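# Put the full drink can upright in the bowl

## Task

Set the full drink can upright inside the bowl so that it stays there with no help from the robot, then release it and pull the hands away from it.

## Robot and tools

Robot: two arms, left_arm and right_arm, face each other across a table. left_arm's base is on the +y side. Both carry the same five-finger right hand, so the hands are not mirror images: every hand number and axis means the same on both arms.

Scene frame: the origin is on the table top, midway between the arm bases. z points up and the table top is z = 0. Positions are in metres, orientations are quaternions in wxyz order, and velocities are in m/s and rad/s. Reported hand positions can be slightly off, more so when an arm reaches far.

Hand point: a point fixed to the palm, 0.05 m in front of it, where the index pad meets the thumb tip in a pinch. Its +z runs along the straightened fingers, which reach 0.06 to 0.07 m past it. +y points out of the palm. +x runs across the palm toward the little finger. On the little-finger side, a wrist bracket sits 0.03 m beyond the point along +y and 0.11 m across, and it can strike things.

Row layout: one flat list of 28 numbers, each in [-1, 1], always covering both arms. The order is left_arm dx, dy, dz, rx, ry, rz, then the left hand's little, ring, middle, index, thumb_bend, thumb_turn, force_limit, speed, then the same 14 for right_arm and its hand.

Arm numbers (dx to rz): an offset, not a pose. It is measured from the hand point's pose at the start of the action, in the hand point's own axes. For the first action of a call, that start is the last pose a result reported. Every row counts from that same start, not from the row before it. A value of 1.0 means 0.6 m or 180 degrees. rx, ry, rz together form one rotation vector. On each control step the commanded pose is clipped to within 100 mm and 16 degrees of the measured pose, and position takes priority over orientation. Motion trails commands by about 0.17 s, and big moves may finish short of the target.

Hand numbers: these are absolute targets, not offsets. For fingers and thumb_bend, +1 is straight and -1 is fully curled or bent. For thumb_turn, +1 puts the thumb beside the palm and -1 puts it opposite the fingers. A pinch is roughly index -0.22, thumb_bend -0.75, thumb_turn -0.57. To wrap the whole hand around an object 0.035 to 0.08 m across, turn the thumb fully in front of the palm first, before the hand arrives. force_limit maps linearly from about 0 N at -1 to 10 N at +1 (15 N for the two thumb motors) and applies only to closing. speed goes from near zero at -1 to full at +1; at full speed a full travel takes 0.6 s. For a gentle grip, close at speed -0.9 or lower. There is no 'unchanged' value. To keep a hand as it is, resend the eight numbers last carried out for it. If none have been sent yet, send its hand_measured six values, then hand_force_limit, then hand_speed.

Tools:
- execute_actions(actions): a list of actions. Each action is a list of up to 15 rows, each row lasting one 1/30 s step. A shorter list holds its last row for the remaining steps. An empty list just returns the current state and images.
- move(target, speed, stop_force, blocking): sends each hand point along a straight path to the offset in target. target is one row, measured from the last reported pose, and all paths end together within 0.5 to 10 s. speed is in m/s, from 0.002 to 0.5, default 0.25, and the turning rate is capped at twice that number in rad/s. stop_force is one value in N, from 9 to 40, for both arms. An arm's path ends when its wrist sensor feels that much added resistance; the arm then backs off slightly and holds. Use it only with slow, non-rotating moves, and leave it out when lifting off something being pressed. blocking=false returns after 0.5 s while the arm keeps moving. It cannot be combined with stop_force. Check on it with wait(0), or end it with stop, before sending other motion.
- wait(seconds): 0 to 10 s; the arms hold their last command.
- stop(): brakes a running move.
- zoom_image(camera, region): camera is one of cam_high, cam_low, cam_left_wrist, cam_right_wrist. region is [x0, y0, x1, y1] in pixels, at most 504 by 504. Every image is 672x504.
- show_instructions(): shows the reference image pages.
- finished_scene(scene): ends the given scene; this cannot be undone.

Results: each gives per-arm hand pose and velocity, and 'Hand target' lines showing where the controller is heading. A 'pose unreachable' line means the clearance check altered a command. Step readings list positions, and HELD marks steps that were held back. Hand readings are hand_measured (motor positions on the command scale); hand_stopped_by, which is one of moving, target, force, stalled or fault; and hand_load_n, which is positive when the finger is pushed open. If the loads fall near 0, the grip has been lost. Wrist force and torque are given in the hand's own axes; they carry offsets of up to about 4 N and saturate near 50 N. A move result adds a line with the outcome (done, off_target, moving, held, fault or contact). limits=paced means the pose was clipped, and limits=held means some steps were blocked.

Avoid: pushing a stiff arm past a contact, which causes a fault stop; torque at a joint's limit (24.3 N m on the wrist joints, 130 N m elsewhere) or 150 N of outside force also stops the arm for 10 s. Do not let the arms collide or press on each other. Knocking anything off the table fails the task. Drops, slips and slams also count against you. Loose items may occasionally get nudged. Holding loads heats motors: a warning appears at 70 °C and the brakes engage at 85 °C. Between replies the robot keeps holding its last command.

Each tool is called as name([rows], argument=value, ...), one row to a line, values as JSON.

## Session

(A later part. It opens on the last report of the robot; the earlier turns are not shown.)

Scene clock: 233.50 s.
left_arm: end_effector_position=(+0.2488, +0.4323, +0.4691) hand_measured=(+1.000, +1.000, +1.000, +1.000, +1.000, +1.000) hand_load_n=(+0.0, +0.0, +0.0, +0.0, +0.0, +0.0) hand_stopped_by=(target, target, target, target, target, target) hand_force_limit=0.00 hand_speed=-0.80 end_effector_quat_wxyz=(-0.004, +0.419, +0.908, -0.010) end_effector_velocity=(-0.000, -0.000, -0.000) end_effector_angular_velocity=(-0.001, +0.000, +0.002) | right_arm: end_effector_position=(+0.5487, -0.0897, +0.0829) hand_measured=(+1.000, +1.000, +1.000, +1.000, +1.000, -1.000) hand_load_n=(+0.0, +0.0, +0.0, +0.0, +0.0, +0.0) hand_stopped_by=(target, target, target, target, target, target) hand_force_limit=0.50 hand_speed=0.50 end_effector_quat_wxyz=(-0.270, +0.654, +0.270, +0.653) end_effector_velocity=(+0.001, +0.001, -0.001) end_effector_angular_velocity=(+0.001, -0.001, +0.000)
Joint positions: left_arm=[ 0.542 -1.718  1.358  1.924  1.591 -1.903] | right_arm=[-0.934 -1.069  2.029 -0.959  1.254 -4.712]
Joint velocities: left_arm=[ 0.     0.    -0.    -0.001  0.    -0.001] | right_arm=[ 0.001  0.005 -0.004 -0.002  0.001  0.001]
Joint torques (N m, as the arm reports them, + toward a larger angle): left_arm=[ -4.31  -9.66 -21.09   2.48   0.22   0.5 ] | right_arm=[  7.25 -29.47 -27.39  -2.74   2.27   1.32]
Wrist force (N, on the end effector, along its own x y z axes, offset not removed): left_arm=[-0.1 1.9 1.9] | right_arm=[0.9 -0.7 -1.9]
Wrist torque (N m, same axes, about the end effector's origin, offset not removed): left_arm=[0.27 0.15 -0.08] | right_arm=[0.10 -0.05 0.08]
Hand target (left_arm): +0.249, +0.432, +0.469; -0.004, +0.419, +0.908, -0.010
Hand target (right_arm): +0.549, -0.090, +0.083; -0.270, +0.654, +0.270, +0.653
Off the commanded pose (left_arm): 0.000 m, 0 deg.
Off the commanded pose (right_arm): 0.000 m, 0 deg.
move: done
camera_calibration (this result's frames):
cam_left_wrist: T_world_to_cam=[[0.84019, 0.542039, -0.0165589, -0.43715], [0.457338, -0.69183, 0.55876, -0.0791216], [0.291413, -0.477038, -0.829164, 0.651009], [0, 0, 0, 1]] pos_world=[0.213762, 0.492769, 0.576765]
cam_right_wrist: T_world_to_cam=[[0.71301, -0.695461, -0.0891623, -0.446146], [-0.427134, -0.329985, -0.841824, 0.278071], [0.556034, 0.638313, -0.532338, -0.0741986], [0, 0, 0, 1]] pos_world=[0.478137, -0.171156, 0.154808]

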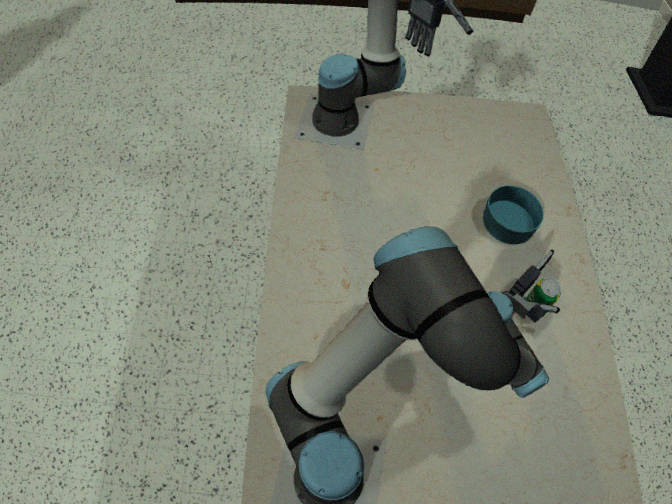

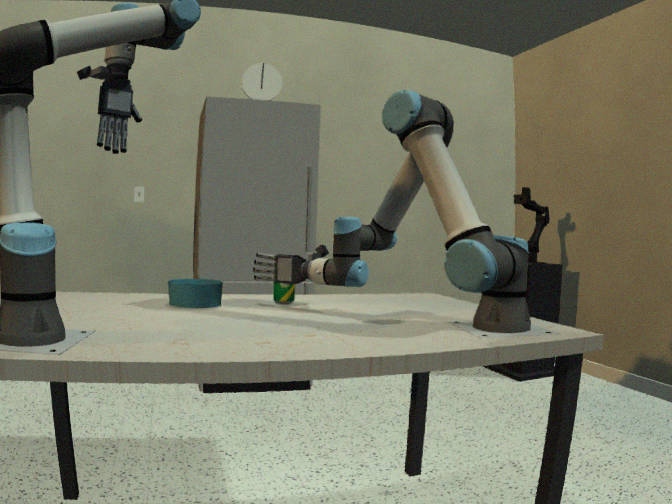

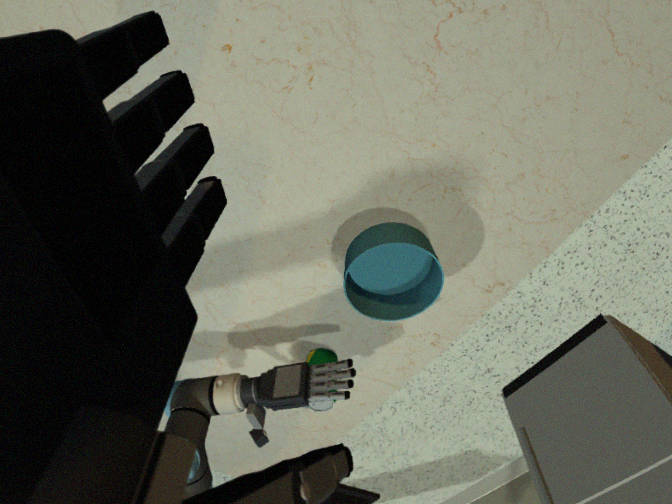

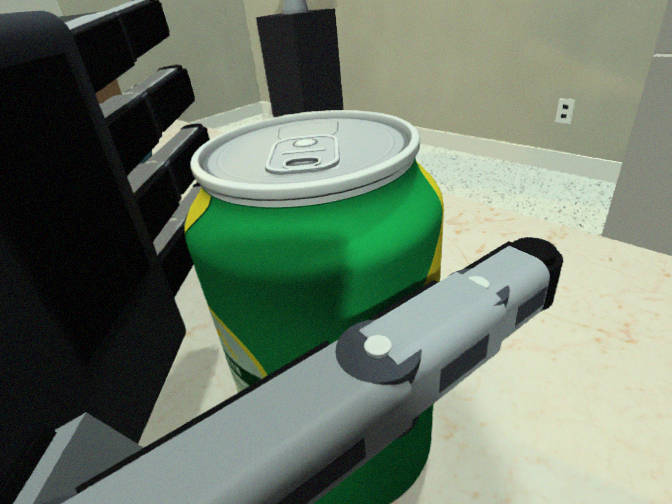

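execute_actions([
  [
[0,0,0,0,0,0, 1,1,1,1,1,1,0,-0.8, -0.0005,0.0008,0.002,0,0,0, 1,1,1,1,1,-1,0.5,0.7],
[0,0,0,0,0,0, 1,1,1,1,1,1,0,-0.8, -0.00125,0.0021,0.005,0,0,0, 1,1,1,1,1,-1,0.5,0.7],
[0,0,0,0,0,0, 1,1,1,1,1,1,0,-0.8, -0.0021,0.0035,0.0084,0,0,0, 1,1,1,1,1,-1,0.5,0.7],
[0,0,0,0,0,0, 1,1,1,1,1,1,0,-0.8, -0.0029,0.0048,0.0116,0,0,0, 1,1,1,1,1,-1,0.5,0.7],
[0,0,0,0,0,0, 1,1,1,1,1,1,0,-0.8, -0.00375,0.0062,0.015,0,0,0, 1,1,0.42,0.42,1,-1,0.5,0.7],
[0,0,0,0,0,0, 1,1,1,1,1,1,0,-0.8, -0.0044,0.0073,0.0176,0,0,0, 1,1,0.42,0.42,1,-1,0.5,0.7],
[0,0,0,0,0,0, 1,1,1,1,1,1,0,-0.8, -0.0048,0.008,0.0192,0,0,0, 1,1,0.42,0.42,1,-1,0.5,0.7],
[0,0,0,0,0,0, 1,1,1,1,1,1,0,-0.8, -0.005,0.0083,0.02,0,0,0, 1,1,0.42,0.42,1,-1,0.5,0.7],
[0,0,0,0,0,0, 1,1,1,1,1,1,0,-0.8, -0.005,0.0083,0.02,0,0,0, 1,1,0.42,0.42,1,-1,0.5,0.7],
[0,0,0,0,0,0, 1,1,1,1,1,1,0,-0.8, -0.005,0.0083,0.02,0,0,0, 1,1,0.42,0.42,1,-1,0.5,0.7],
[0,0,0,0,0,0, 1,1,1,1,1,1,0,-0.8, -0.005,0.0083,0.02,0,0,0, 1,1,0.42,0.42,1,-1,0.5,0.7],
[0,0,0,0,0,0, 1,1,1,1,1,1,0,-0.8, -0.005,0.0083,0.02,0,0,0, 1,1,-0.7,-0.7,-0.7,-1,0.5,-0.75],
[0,0,0,0,0,0, 1,1,1,1,1,1,0,-0.8, -0.005,0.0083,0.02,0,0,0, 1,1,-0.7,-0.7,-0.7,-1,0.5,-0.75],
[0,0,0,0,0,0, 1,1,1,1,1,1,0,-0.8, -0.005,0.0083,0.02,0,0,0, 1,1,-0.7,-0.7,-0.7,-1,0.5,-0.75],
[0,0,0,0,0,0, 1,1,1,1,1,1,0,-0.8, -0.005,0.0083,0.02,0,0,0, 1,1,-0.7,-0.7,-0.7,-1,0.5,-0.75]
],
])

wait(seconds=1.0)

Scene clock: 280.67 s.
left_arm: end_effector_position=(+0.2488, +0.4323, +0.4691) hand_measured=(+1.000, +1.000, +1.000, +1.000, +1.000, +1.000) hand_load_n=(+0.0, +0.0, +0.0, +0.0, +0.0, +0.0) hand_stopped_by=(target, target, target, target, target, target) hand_force_limit=0.00 hand_speed=-0.80 end_effector_quat_wxyz=(-0.004, +0.419, +0.908, -0.010) end_effector_velocity=(+0.000, +0.000, +0.000) end_effector_angular_velocity=(-0.001, -0.001, -0.001) | right_arm: end_effector_position=(+0.5601, -0.0850, +0.0800) hand_measured=(+1.000, +1.000, +0.488, +0.488, +0.992, -1.000) hand_load_n=(+0.0, +0.0, +0.0, +0.0, +0.0, +0.0) hand_stopped_by=(target, target, moving, moving, moving, target) hand_force_limit=0.50 hand_speed=-0.75 end_effector_quat_wxyz=(-0.270, +0.654, +0.270, +0.653) end_effector_velocity=(+0.006, +0.002, -0.000) end_effector_angular_velocity=(+0.002, -0.001, -0.001)
Joint positions: left_arm=[ 0.542 -1.718  1.358  1.924  1.591 -1.903] | right_arm=[-0.937 -1.044  1.995 -0.95   1.252 -4.712]
Joint velocities: left_arm=[-0.    -0.001 -0.    -0.    -0.001  0.001] | right_arm=[-0.001  0.01  -0.017  0.005  0.     0.001]
Joint torques (N m, as the arm reports them, + toward a larger angle): left_arm=[ -3.85 -10.15 -19.94   2.25   0.25   0.35] | right_arm=[-10.36 -31.18 -27.01   0.07  -1.61   1.16]
Wrist force (N, on the end effector, along its own x y z axes, offset not removed): left_arm=[0.0 1.8 2.4] | right_arm=[0.0 -1.4 -0.5]
Wrist torque (N m, same axes, about the end effector's origin, offset not removed): left_arm=[0.23 0.14 0.02] | right_arm=[-0.17 -0.03 0.02]
Hand target (left_arm): +0.249, +0.432, +0.469; -0.004, +0.419, +0.908, -0.010
Hand target (right_arm): +0.561, -0.085, +0.080; -0.270, +0.654, +0.270, +0.653
Off the commanded pose (left_arm): 0.000 m, 0 deg.
Off the commanded pose (right_arm): 0.001 m, 0 deg.
Step readings (end_effector_position):
0: left_arm (+0.2488, +0.4323, +0.4691) | right_arm (+0.5489, -0.0896, +0.0827)
1: left_arm (+0.2488, +0.4323, +0.4691) | right_arm (+0.5489, -0.0896, +0.0827)
2: left_arm (+0.2488, +0.4323, +0.4691) | right_arm (+0.5491, -0.0895, +0.0827)
4: left_arm (+0.2488, +0.4323, +0.4691) | right_arm (+0.5504, -0.0889, +0.0824)
8: left_arm (+0.2488, +0.4323, +0.4691) | right_arm (+0.5557, -0.0868, +0.0811)
15: end_effector_position above
camera_calibration (this result's frames):
cam_left_wrist: T_world_to_cam=[[0.84019, 0.542039, -0.0165589, -0.43715], [0.457338, -0.69183, 0.55876, -0.0791218], [0.291414, -0.477038, -0.829164, 0.651009], [0, 0, 0, 1]] pos_world=[0.213762, 0.492769, 0.576765]
cam_right_wrist: T_world_to_cam=[[0.713021, -0.69545, -0.0891677, -0.451271], [-0.427112, -0.329965, -0.841842, 0.282047], [0.556037, 0.638336, -0.532307, -0.0850412], [0, 0, 0, 1]] pos_world=[0.489518, -0.166486, 0.151932]

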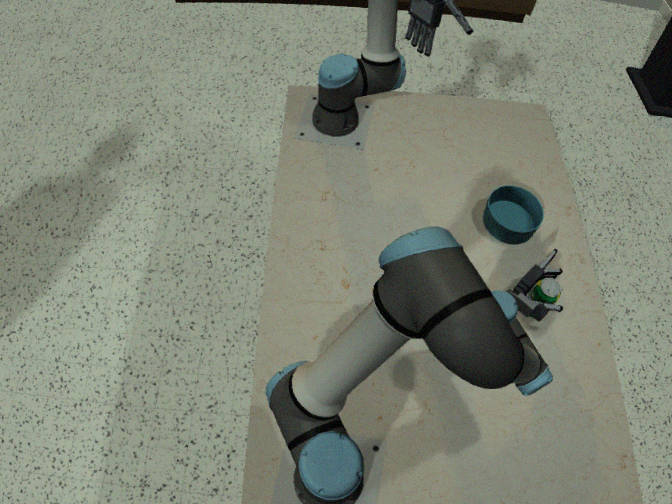

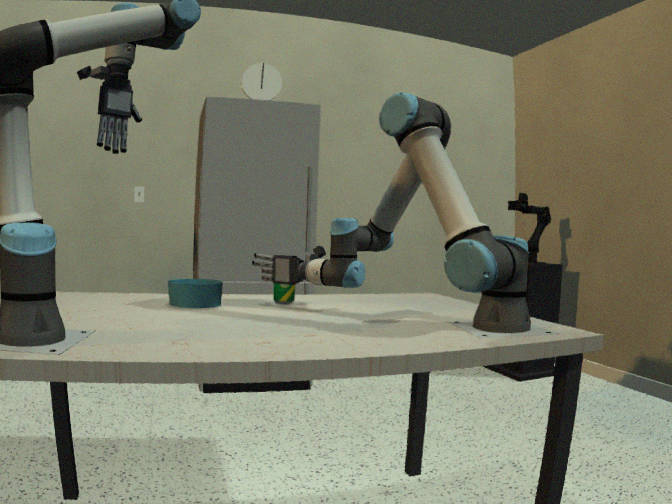

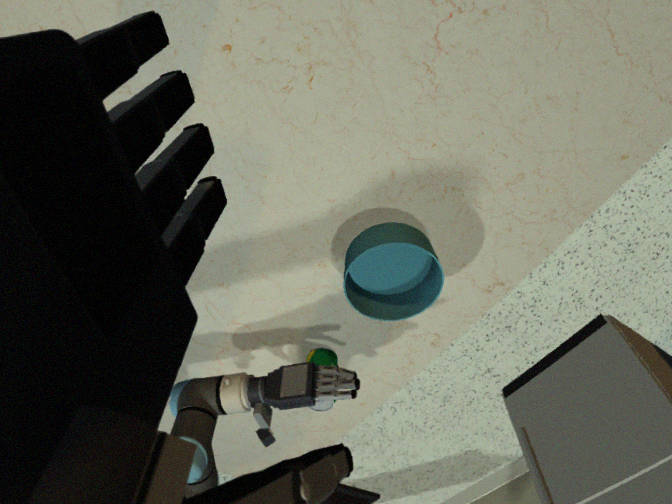

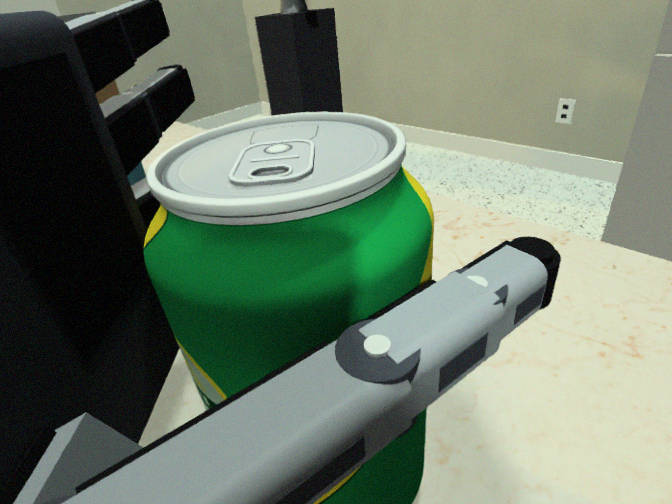

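Scene clock: 281.67 s.
left_arm: end_effector_position=(+0.2488, +0.4323, +0.4691) hand_measured=(+1.000, +1.000, +1.000, +1.000, +1.000, +1.000) hand_load_n=(+0.0, +0.0, +0.0, +0.0, +0.0, +0.0) hand_stopped_by=(target, target, target, target, target, target) hand_force_limit=0.00 hand_speed=-0.80 end_effector_quat_wxyz=(-0.004, +0.419, +0.908, -0.010) end_effector_velocity=(+0.000, +0.000, +0.000) end_effector_angular_velocity=(-0.001, -0.001, -0.002) | right_arm: end_effector_position=(+0.5607, -0.0848, +0.0798) hand_measured=(+1.000, +1.000, +0.070, +0.070, +0.730, -1.000) hand_load_n=(+0.0, +0.0, +0.0, +0.0, +0.5, +0.5) hand_stopped_by=(target, target, moving, moving, moving, target) hand_force_limit=0.50 hand_speed=-0.75 end_effector_quat_wxyz=(-0.270, +0.654, +0.270, +0.653) end_effector_velocity=(+0.001, -0.001, -0.001) end_effector_angular_velocity=(-0.000, +0.001, -0.003)
Joint positions: left_arm=[ 0.542 -1.718  1.358  1.924  1.591 -1.903] | right_arm=[-0.937 -1.043  1.993 -0.949  1.251 -4.712]
Joint velocities: left_arm=[-0.    -0.001 -0.     0.    -0.001  0.002] | right_arm=[-0.001  0.001 -0.    -0.     0.001  0.   ]
Joint torques (N m, as the arm reports them, + toward a larger angle): left_arm=[ -3.29 -10.   -20.16   2.37   0.32   0.42] | right_arm=[ -8.16 -31.77 -28.41  -0.41  -1.74   0.02]
Wrist force (N, on the end effector, along its own x y z axes, offset not removed): left_arm=[-1.3 1.8 2.0] | right_arm=[-2.2 -1.7 -2.5]
Wrist torque (N m, same axes, about the end effector's origin, offset not removed): left_arm=[0.23 0.22 -0.18] | right_arm=[-0.09 0.37 -0.11]
Hand target (left_arm): +0.249, +0.432, +0.469; -0.004, +0.419, +0.908, -0.010
Hand target (right_arm): +0.561, -0.085, +0.080; -0.270, +0.654, +0.270, +0.653
Off the commanded pose (left_arm): 0.000 m, 0 deg.
Off the commanded pose (right_arm): 0.000 m, 0 deg.
wait: 1.00 s; no rest
camera_calibration (this result's frames):
cam_left_wrist: T_world_to_cam=[[0.84019, 0.542039, -0.016559, -0.43715], [0.457338, -0.69183, 0.55876, -0.0791218], [0.291414, -0.477038, -0.829164, 0.651009], [0, 0, 0, 1]] pos_world=[0.213762, 0.49277, 0.576765]
cam_right_wrist: T_world_to_cam=[[0.713016, -0.695453, -0.0891852, -0.451543], [-0.427152, -0.329985, -0.841814, 0.282271], [0.556012, 0.638322, -0.532349, -0.0856269], [0, 0, 0, 1]] pos_world=[0.490139, -0.166224, 0.151765]

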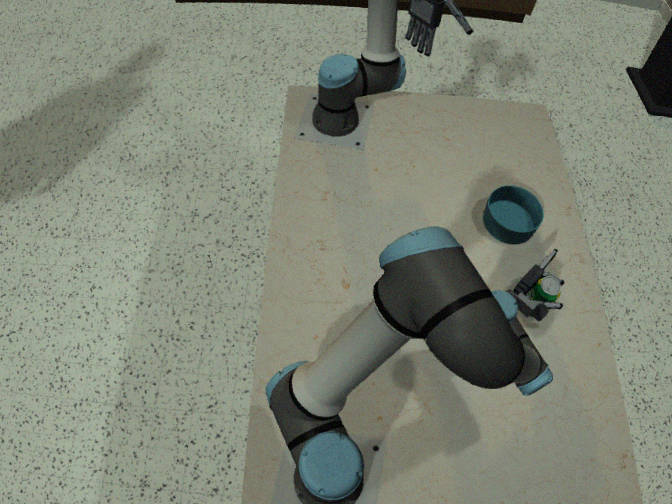

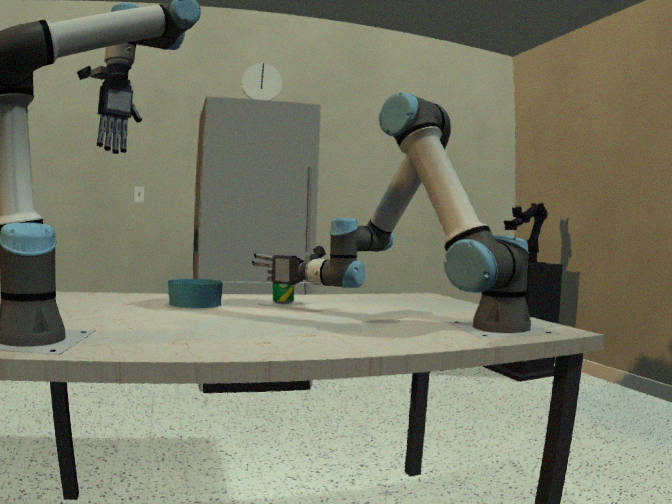

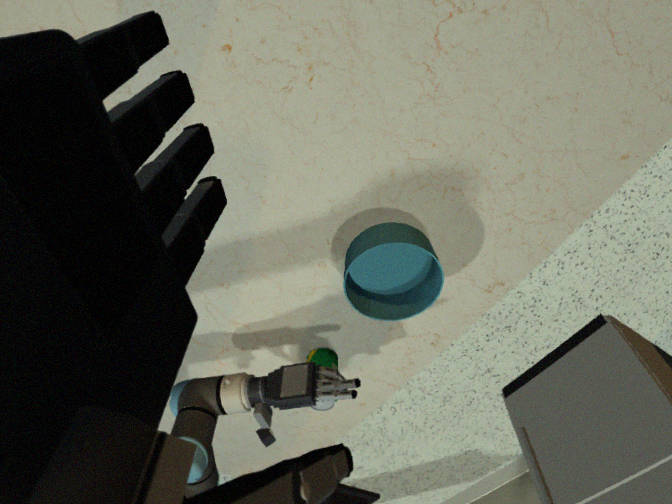

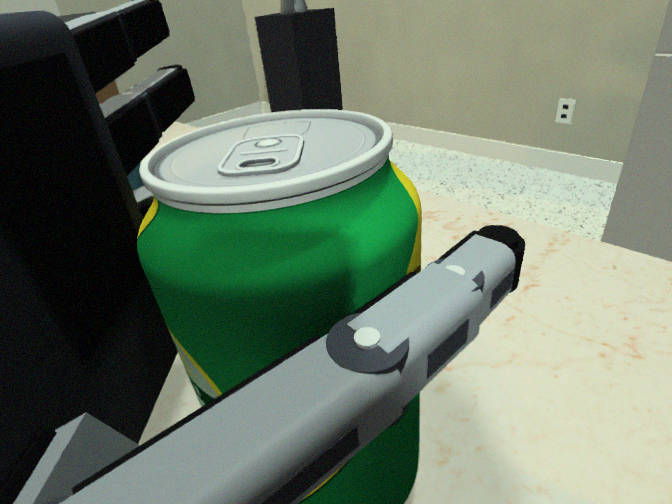

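execute_actions(actions=[])

Scene clock: 283.30 s.
left_arm: end_effector_position=(+0.2488, +0.4323, +0.4691) hand_measured=(+1.000, +1.000, +1.000, +1.000, +1.000, +1.000) hand_load_n=(+0.0, +0.0, +0.0, +0.0, +0.0, +0.0) hand_stopped_by=(target, target, target, target, target, target) hand_force_limit=0.00 hand_speed=-0.80 end_effector_quat_wxyz=(-0.004, +0.419, +0.908, -0.010) end_effector_velocity=(+0.000, +0.000, -0.000) end_effector_angular_velocity=(+0.001, -0.001, +0.002) | right_arm: end_effector_position=(+0.5607, -0.0847, +0.0798) hand_measured=(+1.000, +1.000, -0.022, -0.024, +0.688, -1.000) hand_load_n=(+0.0, +0.0, +9.0, +8.5, +12.5, +2.0) hand_stopped_by=(target, target, force, force, force, target) hand_force_limit=0.50 hand_speed=-0.75 end_effector_quat_wxyz=(-0.270, +0.654, +0.270, +0.653) end_effector_velocity=(-0.000, +0.000, -0.001) end_effector_angular_velocity=(+0.001, +0.002, +0.001)
Joint positions: left_arm=[ 0.542 -1.718  1.358  1.924  1.591 -1.903] | right_arm=[-0.937 -1.043  1.993 -0.949  1.251 -4.712]
Joint velocities: left_arm=[ 0.     0.001  0.     0.    -0.001 -0.002] | right_arm=[-0.     0.001  0.    -0.    -0.001  0.001]
Joint torques (N m, as the arm reports them, + toward a larger angle): left_arm=[ -3.86 -10.69 -21.64   2.19   0.27   0.42] | right_arm=[ -8.8  -34.02 -24.27  -1.6    0.39  -1.66]
Wrist force (N, on the end effector, along its own x y z axes, offset not removed): left_arm=[-2.8 0.9 2.4] | right_arm=[-0.6 -2.9 0.1]
Wrist torque (N m, same axes, about the end effector's origin, offset not removed): left_arm=[0.09 0.49 -0.21] | right_arm=[-0.11 0.09 0.00]
Hand target (left_arm): +0.249, +0.432, +0.469; -0.004, +0.419, +0.908, -0.010
Hand target (right_arm): +0.561, -0.085, +0.080; -0.270, +0.654, +0.270, +0.653
Off the commanded pose (left_arm): 0.000 m, 0 deg.
Off the commanded pose (right_arm): 0.000 m, 0 deg.
camera_calibration (this result's frames):
cam_left_wrist: T_world_to_cam=[[0.84019, 0.542039, -0.0165588, -0.43715], [0.457338, -0.69183, 0.55876, -0.0791215], [0.291413, -0.477038, -0.829164, 0.651009], [0, 0, 0, 1]] pos_world=[0.213762, 0.492769, 0.576765]
cam_right_wrist: T_world_to_cam=[[0.713028, -0.695443, -0.0891618, -0.451549], [-0.427126, -0.329998, -0.841822, 0.282265], [0.556016, 0.638326, -0.53234, -0.0856312], [0, 0, 0, 1]] pos_world=[0.490142, -0.166219, 0.151771]

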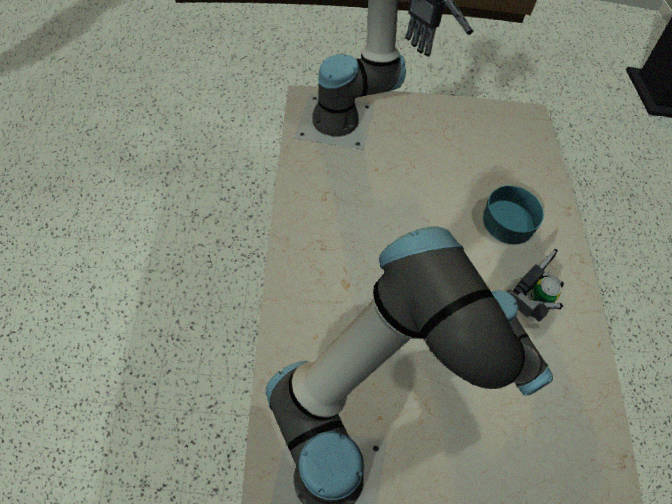

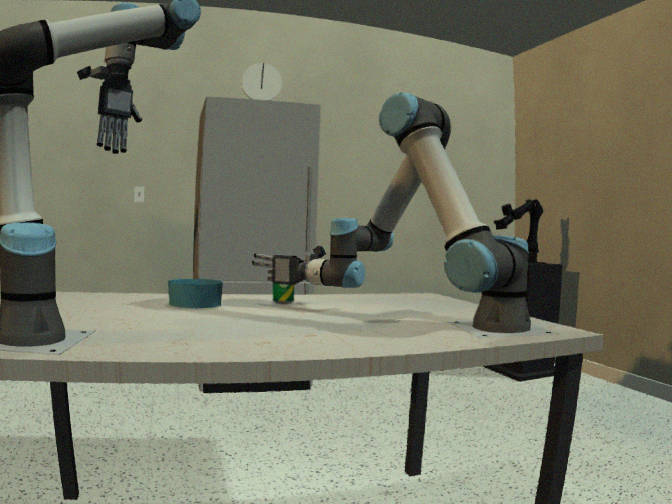

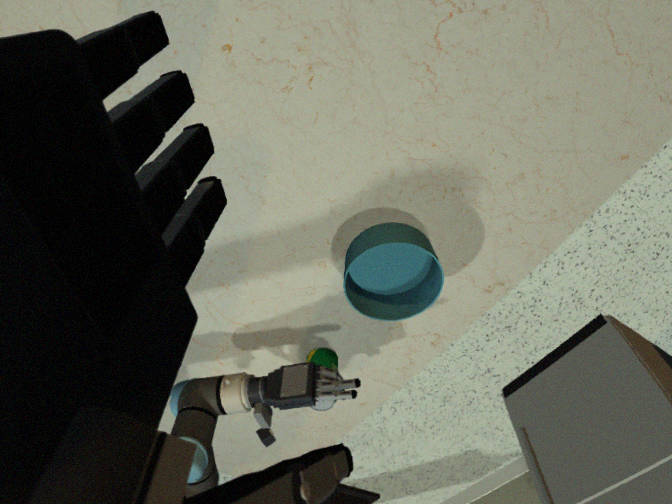

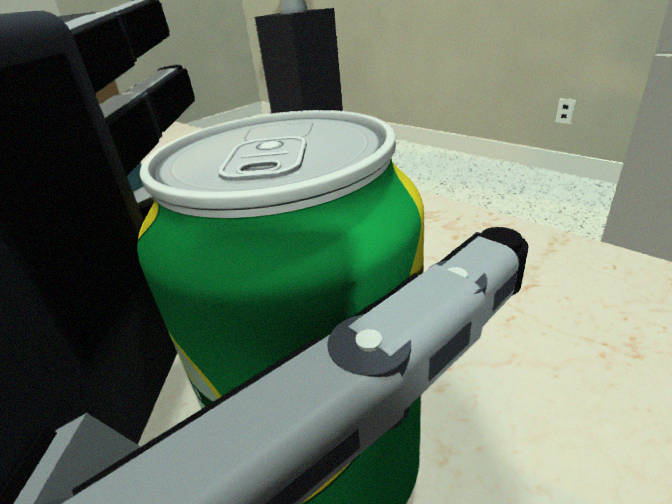

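zoom_image(camera="cam_right_wrist", region=[120, 90, 440, 260])

zoom_image(camera="cam_low", region=[245, 245, 325, 310])

zoom_image(camera="cam_high", region=[500, 240, 580, 330])

Region (120, 90, 440, 260) of cam_right_wrist's 672x504 image, scaled by 1.575, with more detail than that image has; it fills the top 268 rows of this view, and the rest is white.

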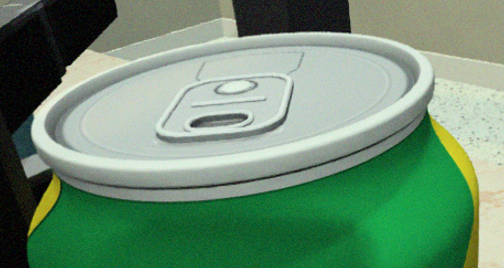

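Region (245, 245, 325, 310) of cam_low's 672x504 image, scaled by 6.300, with more detail than that image has; it fills the top 410 rows of this view, and the rest is white.

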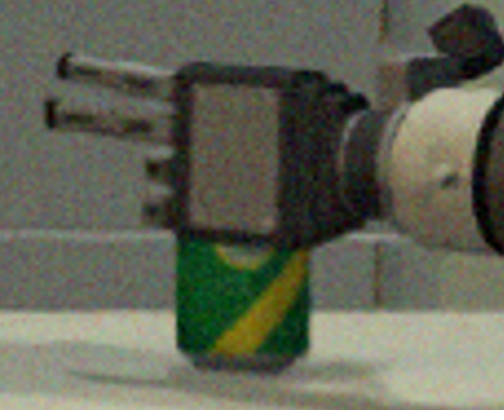

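Region (500, 240, 580, 330) of cam_high's 672x504 image, scaled by 5.600, with more detail than that image has.

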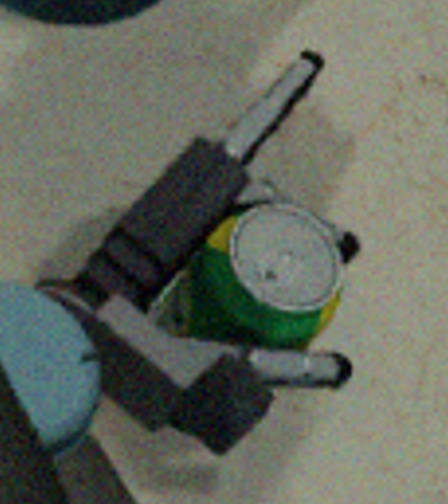

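move(target=[0,0,0,0,0,0, 1,1,1,1,1,1,0,-0.8, 0.2417,-0.3526,0.2873,0,0,0, 1,1,-0.7,-0.7,-0.7,-1,0.5,-0.75], speed=0.28)

Scene clock: 299.30 s.
left_arm: end_effector_position=(+0.2488, +0.4323, +0.4691) hand_measured=(+1.000, +1.000, +1.000, +1.000, +1.000, +1.000) hand_load_n=(+0.0, +0.0, +0.0, +0.0, +0.0, +0.0) hand_stopped_by=(target, target, target, target, target, target) hand_force_limit=0.00 hand_speed=-0.80 end_effector_quat_wxyz=(-0.004, +0.419, +0.908, -0.010) end_effector_velocity=(-0.000, +0.000, +0.001) end_effector_angular_velocity=(-0.003, -0.000, -0.001) | right_arm: end_effector_position=(+0.5338, +0.1867, +0.2248) hand_measured=(+1.000, +1.000, -0.022, -0.024, +0.688, -1.000) hand_load_n=(+0.0, +0.0, +9.0, +8.5, +12.5, +1.5) hand_stopped_by=(target, target, force, force, force, target) hand_force_limit=0.50 hand_speed=-0.75 end_effector_quat_wxyz=(-0.271, +0.654, +0.270, +0.653) end_effector_velocity=(-0.001, +0.003, -0.001) end_effector_angular_velocity=(-0.003, +0.002, +0.000)
Joint positions: left_arm=[ 0.542 -1.718  1.358  1.924  1.591 -1.903] | right_arm=[-0.515 -0.852  1.18  -0.328  1.673 -4.711]
Joint velocities: left_arm=[ 0.    -0.002 -0.001  0.     0.001  0.001] | right_arm=[ 0.004  0.007 -0.013  0.01   0.003 -0.001]
Joint torques (N m, as the arm reports them, + toward a larger angle): left_arm=[ -3.39 -10.03 -20.35   2.37   0.28   0.54] | right_arm=[  8.28 -49.87 -37.2   -0.87   2.41   1.33]
Wrist force (N, on the end effector, along its own x y z axes, offset not removed): left_arm=[-0.2 2.2 2.7] | right_arm=[-2.8 -0.9 0.0]
Wrist torque (N m, same axes, about the end effector's origin, offset not removed): left_arm=[0.34 0.09 0.03] | right_arm=[0.05 -0.12 0.16]
Hand target (left_arm): +0.249, +0.432, +0.469; -0.004, +0.419, +0.908, -0.010
Hand target (right_arm): +0.534, +0.187, +0.225; -0.271, +0.654, +0.270, +0.653
Off the commanded pose (left_arm): 0.000 m, 0 deg.
Off the commanded pose (right_arm): 0.000 m, 0 deg.
move: done
camera_calibration (this result's frames):
cam_left_wrist: T_world_to_cam=[[0.84019, 0.542039, -0.0165591, -0.43715], [0.457338, -0.69183, 0.55876, -0.0791217], [0.291413, -0.477038, -0.829164, 0.651009], [0, 0, 0, 1]] pos_world=[0.213762, 0.49277, 0.576765]
cam_right_wrist: T_world_to_cam=[[0.713145, -0.695245, -0.0897699, -0.230624], [-0.42723, -0.329517, -0.841958, 0.482357], [0.555786, 0.638791, -0.532023, -0.166785], [0, 0, 0, 1]] pos_world=[0.463243, 0.105145, 0.296687]

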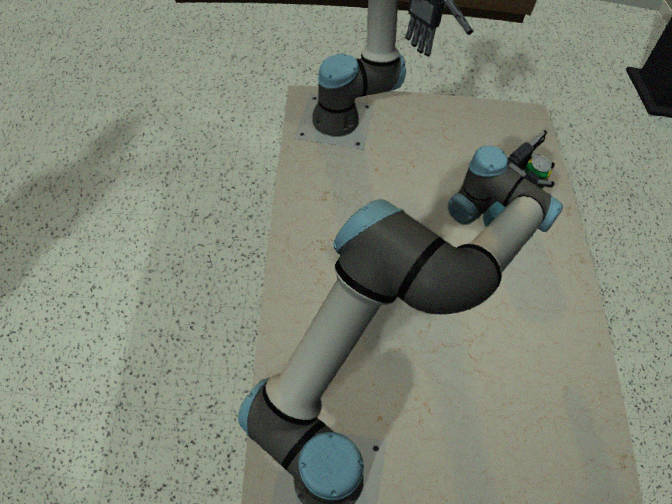

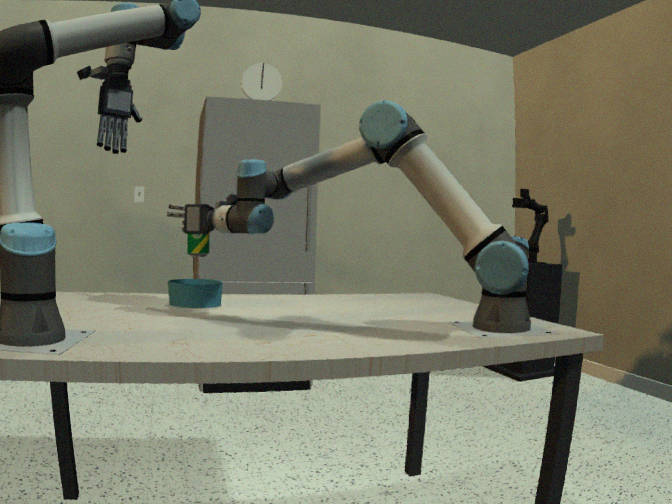

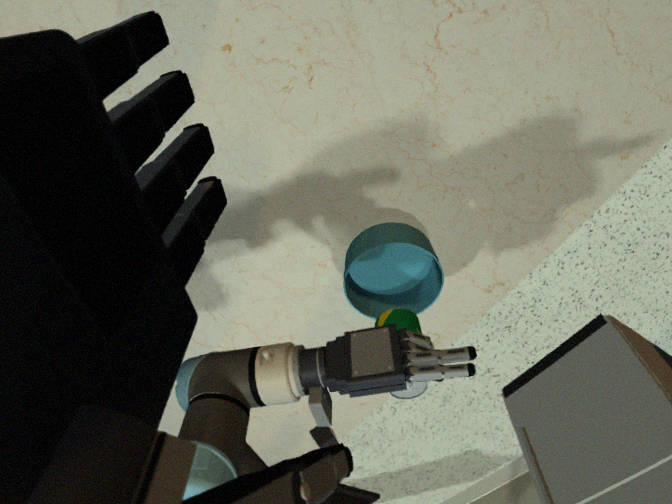

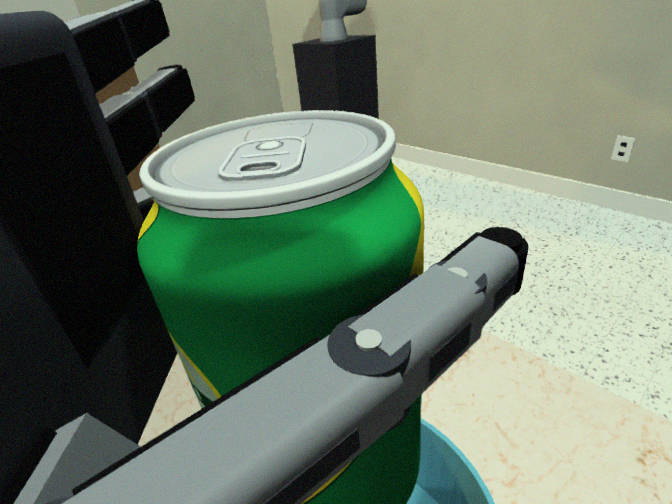

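The grip held with no slip. Now I'll check the can's alignment over the bowl.

zoom_image(camera="cam_low", region=[145, 190, 275, 320])

zoom_image(camera="cam_left_wrist", region=[310, 210, 500, 410])

zoom_image(camera="cam_high", region=[470, 120, 580, 250])

Region (145, 190, 275, 320) of cam_low's 672x504 image, scaled by 3.877, with more detail than that image has.

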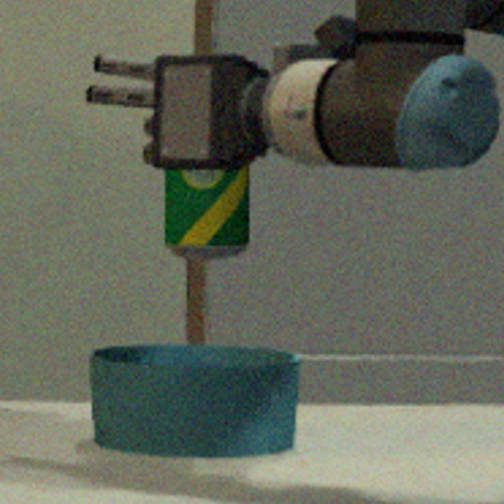

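Region (310, 210, 500, 410) of cam_left_wrist's 672x504 image, scaled by 2.520, with more detail than that image has; it fills the left 479 columns of this view, and the rest is white.

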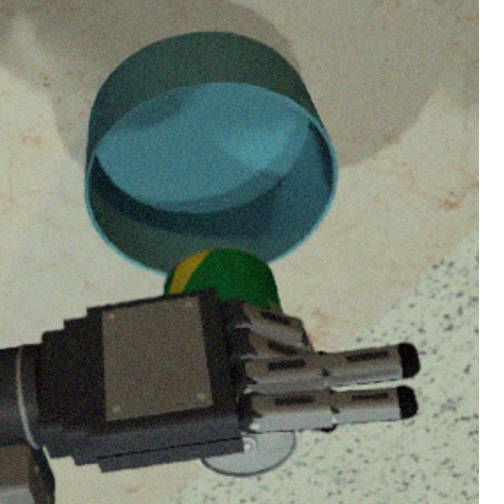

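Region (470, 120, 580, 250) of cam_high's 672x504 image, scaled by 3.877, with more detail than that image has; it fills the left 426 columns of this view, and the rest is white.

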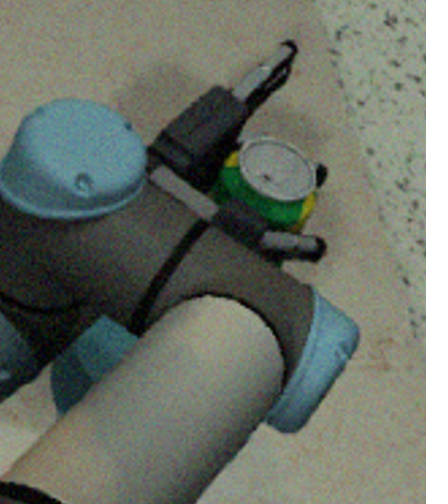

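move(target=[0,0,0,0,0,0, 1,1,1,1,1,1,0,-0.8, -0.2113,-0.0083,0.0083,0,0,0, 1,1,-0.7,-0.7,-0.7,-1,0.5,-0.75], speed=0.2)

Scene clock: 317.10 s.
left_arm: end_effector_position=(+0.2488, +0.4323, +0.4691) hand_measured=(+1.000, +1.000, +1.000, +1.000, +1.000, +1.000) hand_load_n=(+0.0, +0.0, +0.0, +0.0, +0.0, +0.0) hand_stopped_by=(target, target, target, target, target, target) hand_force_limit=0.00 hand_speed=-0.80 end_effector_quat_wxyz=(-0.004, +0.419, +0.908, -0.010) end_effector_velocity=(+0.000, +0.000, -0.000) end_effector_angular_velocity=(-0.000, -0.001, -0.001) | right_arm: end_effector_position=(+0.5334, +0.1936, +0.0982) hand_measured=(+1.000, +1.000, -0.022, -0.024, +0.688, -1.000) hand_load_n=(+0.0, +0.0, +9.0, +8.5, +12.5, +2.0) hand_stopped_by=(target, target, force, force, force, target) hand_force_limit=0.50 hand_speed=-0.75 end_effector_quat_wxyz=(-0.271, +0.654, +0.270, +0.653) end_effector_velocity=(-0.000, +0.001, -0.001) end_effector_angular_velocity=(+0.001, -0.003, +0.001)
Joint positions: left_arm=[ 0.542 -1.718  1.358  1.924  1.591 -1.903] | right_arm=[-0.508 -0.701  1.26  -0.557  1.68  -4.711]
Joint velocities: left_arm=[ 0.    -0.     0.001 -0.001 -0.     0.002] | right_arm=[ 0.001  0.004 -0.002 -0.005  0.001 -0.002]
Joint torques (N m, as the arm reports them, + toward a larger angle): left_arm=[ -4.15  -9.58 -20.9    2.36   0.15   0.57] | right_arm=[  6.54 -52.41 -35.1   -3.73   2.19  -1.9 ]
Wrist force (N, on the end effector, along its own x y z axes, offset not removed): left_arm=[-0.9 1.5 2.2] | right_arm=[-4.3 -2.1 1.6]
Wrist torque (N m, same axes, about the end effector's origin, offset not removed): left_arm=[0.18 0.20 -0.17] | right_arm=[-0.41 0.08 -0.10]
Hand target (left_arm): +0.249, +0.432, +0.469; -0.004, +0.419, +0.908, -0.010
Hand target (right_arm): +0.533, +0.194, +0.098; -0.271, +0.654, +0.270, +0.653
Off the commanded pose (left_arm): 0.000 m, 0 deg.
Off the commanded pose (right_arm): 0.000 m, 0 deg.
move: done
camera_calibration (this result's frames):
cam_left_wrist: T_world_to_cam=[[0.84019, 0.542039, -0.0165591, -0.43715], [0.457338, -0.69183, 0.55876, -0.0791216], [0.291413, -0.477038, -0.829164, 0.651009], [0, 0, 0, 1]] pos_world=[0.213762, 0.492769, 0.576765]
cam_right_wrist: T_world_to_cam=[[0.713132, -0.695257, -0.0897831, -0.236873], [-0.427346, -0.329618, -0.84186, 0.377981], [0.555714, 0.638725, -0.532176, -0.238296], [0, 0, 0, 1]] pos_world=[0.462875, 0.112108, 0.170125]

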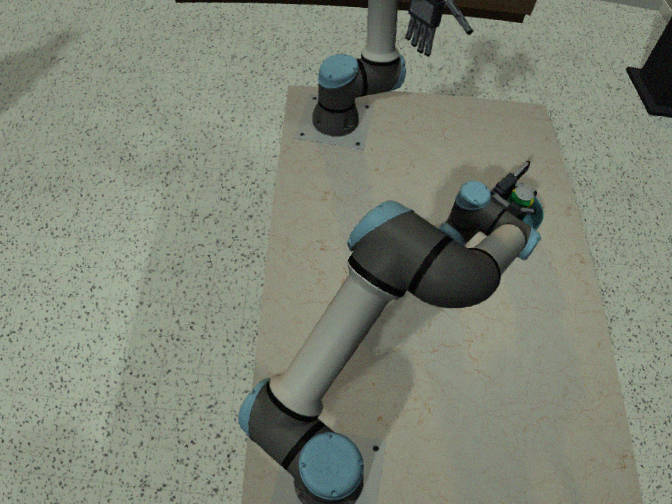

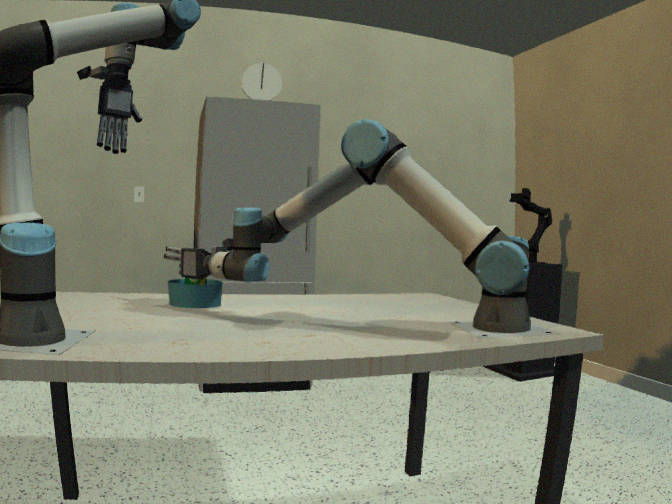

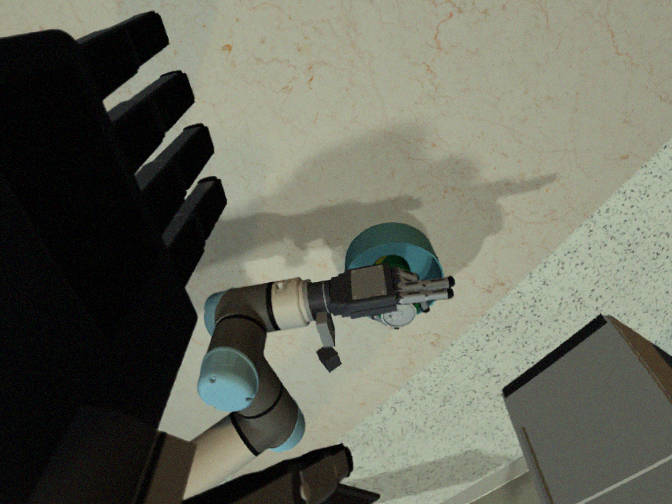

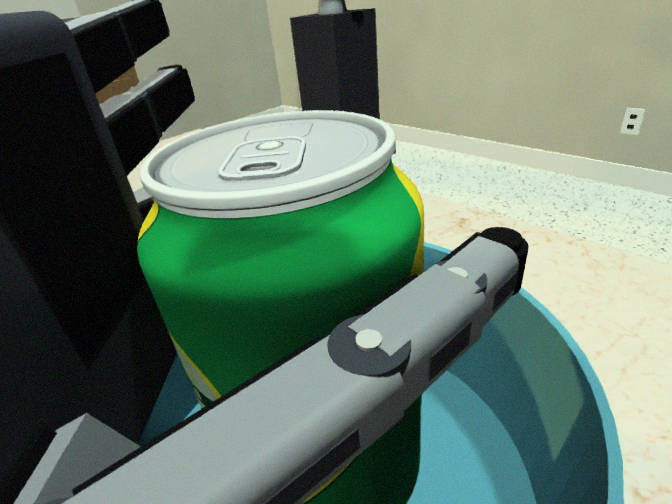

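zoom_image(camera="cam_low", region=[155, 240, 245, 315])

zoom_image(camera="cam_left_wrist", region=[300, 210, 470, 350])

Region (155, 240, 245, 315) of cam_low's 672x504 image, scaled by 5.600, with more detail than that image has.

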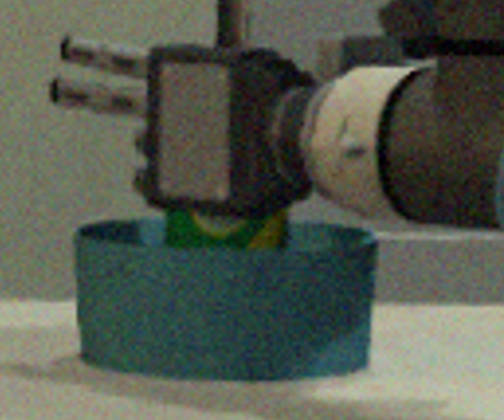

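Region (300, 210, 470, 350) of cam_left_wrist's 672x504 image, scaled by 2.965, with more detail than that image has; it fills the top 415 rows of this view, and the rest is white.

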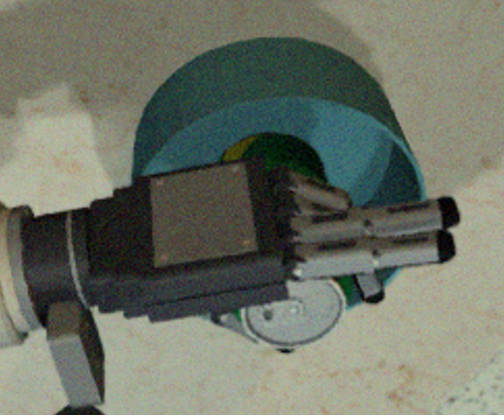

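move(target=[0,0,0,0,0,0, 1,1,1,1,1,1,0,-0.8, -0.0333,0,0,0,0,0, 1,1,-0.7,-0.7,-0.7,-1,0.5,-0.75], speed=0.013, stop_force=9)

Scene clock: 327.67 s.
left_arm: end_effector_position=(+0.2488, +0.4323, +0.4691) hand_measured=(+1.000, +1.000, +1.000, +1.000, +1.000, +1.000) hand_load_n=(+0.0, +0.0, +0.0, +0.0, +0.0, +0.0) hand_stopped_by=(target, target, target, target, target, target) hand_force_limit=0.00 hand_speed=-0.80 end_effector_quat_wxyz=(-0.004, +0.419, +0.908, -0.010) end_effector_velocity=(+0.000, +0.001, +0.000) end_effector_angular_velocity=(-0.002, -0.001, +0.002) | right_arm: end_effector_position=(+0.5334, +0.1936, +0.0838) hand_measured=(+1.000, +1.000, -0.022, -0.024, +0.688, -1.000) hand_load_n=(+0.0, +0.0, +8.0, +8.0, +12.5, -2.0) hand_stopped_by=(target, target, force, force, force, target) hand_force_limit=0.50 hand_speed=-0.75 end_effector_quat_wxyz=(-0.271, +0.654, +0.270, +0.653) end_effector_velocity=(-0.001, -0.000, +0.003) end_effector_angular_velocity=(-0.002, +0.002, +0.001)
Joint positions: left_arm=[ 0.542 -1.718  1.358  1.924  1.591 -1.903] | right_arm=[-0.508 -0.682  1.265 -0.582  1.68  -4.711]
Joint velocities: left_arm=[ 0.001 -0.002  0.    -0.    -0.001 -0.001] | right_arm=[ 0.001 -0.006  0.     0.009 -0.001  0.   ]
Joint torques (N m, as the arm reports them, + toward a larger angle): left_arm=[ -4.73  -9.73 -20.73   2.5    0.29   0.47] | right_arm=[  7.84 -59.56 -16.53   0.73   1.01  -0.78]
Wrist force (N, on the end effector, along its own x y z axes, offset not removed): left_arm=[-0.9 1.0 3.5] | right_arm=[3.7 2.0 -2.2]
Wrist torque (N m, same axes, about the end effector's origin, offset not removed): left_arm=[0.12 0.20 -0.07] | right_arm=[0.45 -0.04 0.14]
Hand target (left_arm): +0.249, +0.432, +0.469; -0.004, +0.419, +0.908, -0.010
Hand target (right_arm): +0.533, +0.194, +0.084; -0.271, +0.654, +0.270, +0.653
Off the commanded pose (left_arm): 0.000 m, 0 deg.
Off the commanded pose (right_arm): 0.006 m, 0 deg.
move: contact (right_arm)
camera_calibration (this result's frames):
cam_left_wrist: T_world_to_cam=[[0.84019, 0.542039, -0.016559, -0.43715], [0.457338, -0.69183, 0.55876, -0.0791217], [0.291413, -0.477038, -0.829164, 0.651009], [0, 0, 0, 1]] pos_world=[0.213762, 0.492769, 0.576765]
cam_right_wrist: T_world_to_cam=[[0.713068, -0.695325, -0.08976, -0.238114], [-0.427387, -0.329619, -0.841838, 0.365864], [0.555765, 0.63865, -0.532214, -0.245931], [0, 0, 0, 1]] pos_world=[0.462836, 0.112093, 0.155737]

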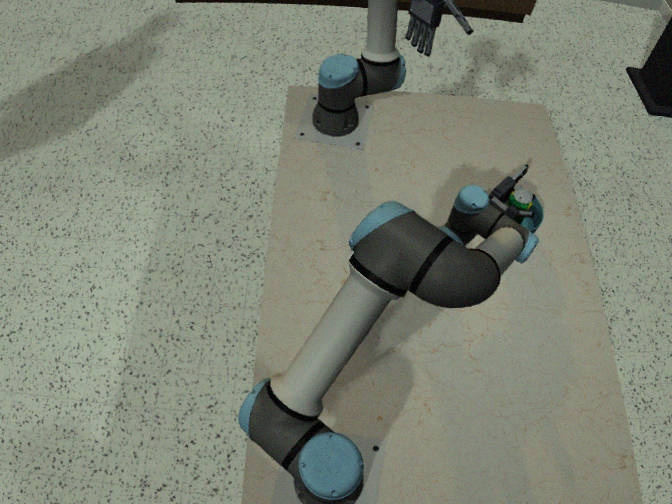

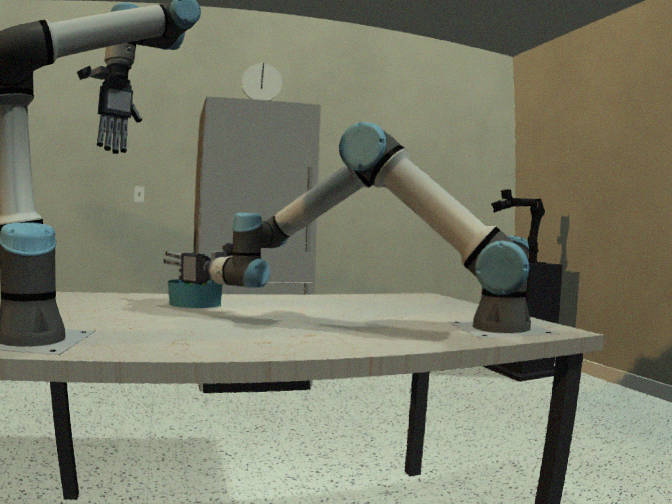

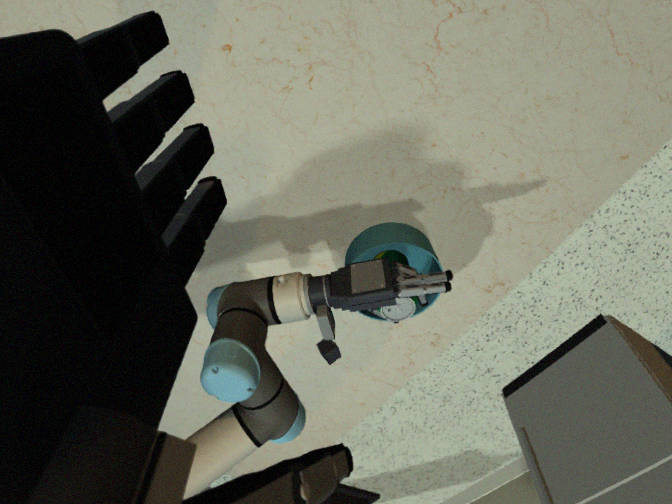

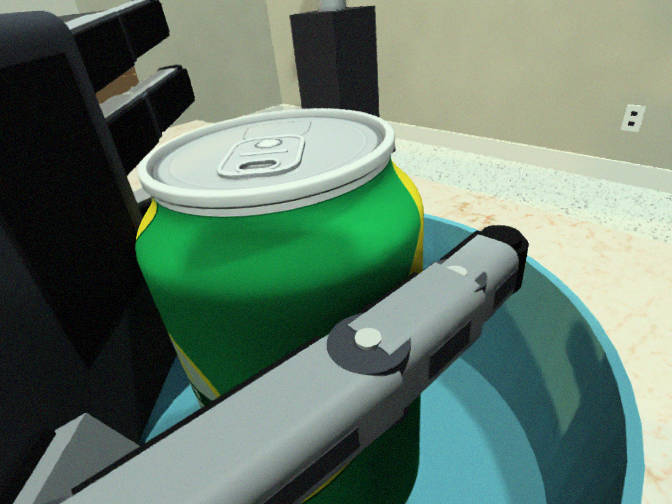

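zoom_image(camera="cam_low", region=[155, 240, 245, 315])

Region (155, 240, 245, 315) of cam_low's 672x504 image, scaled by 5.600, with more detail than that image has.

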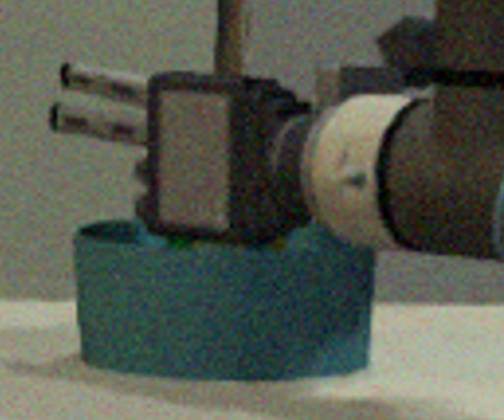

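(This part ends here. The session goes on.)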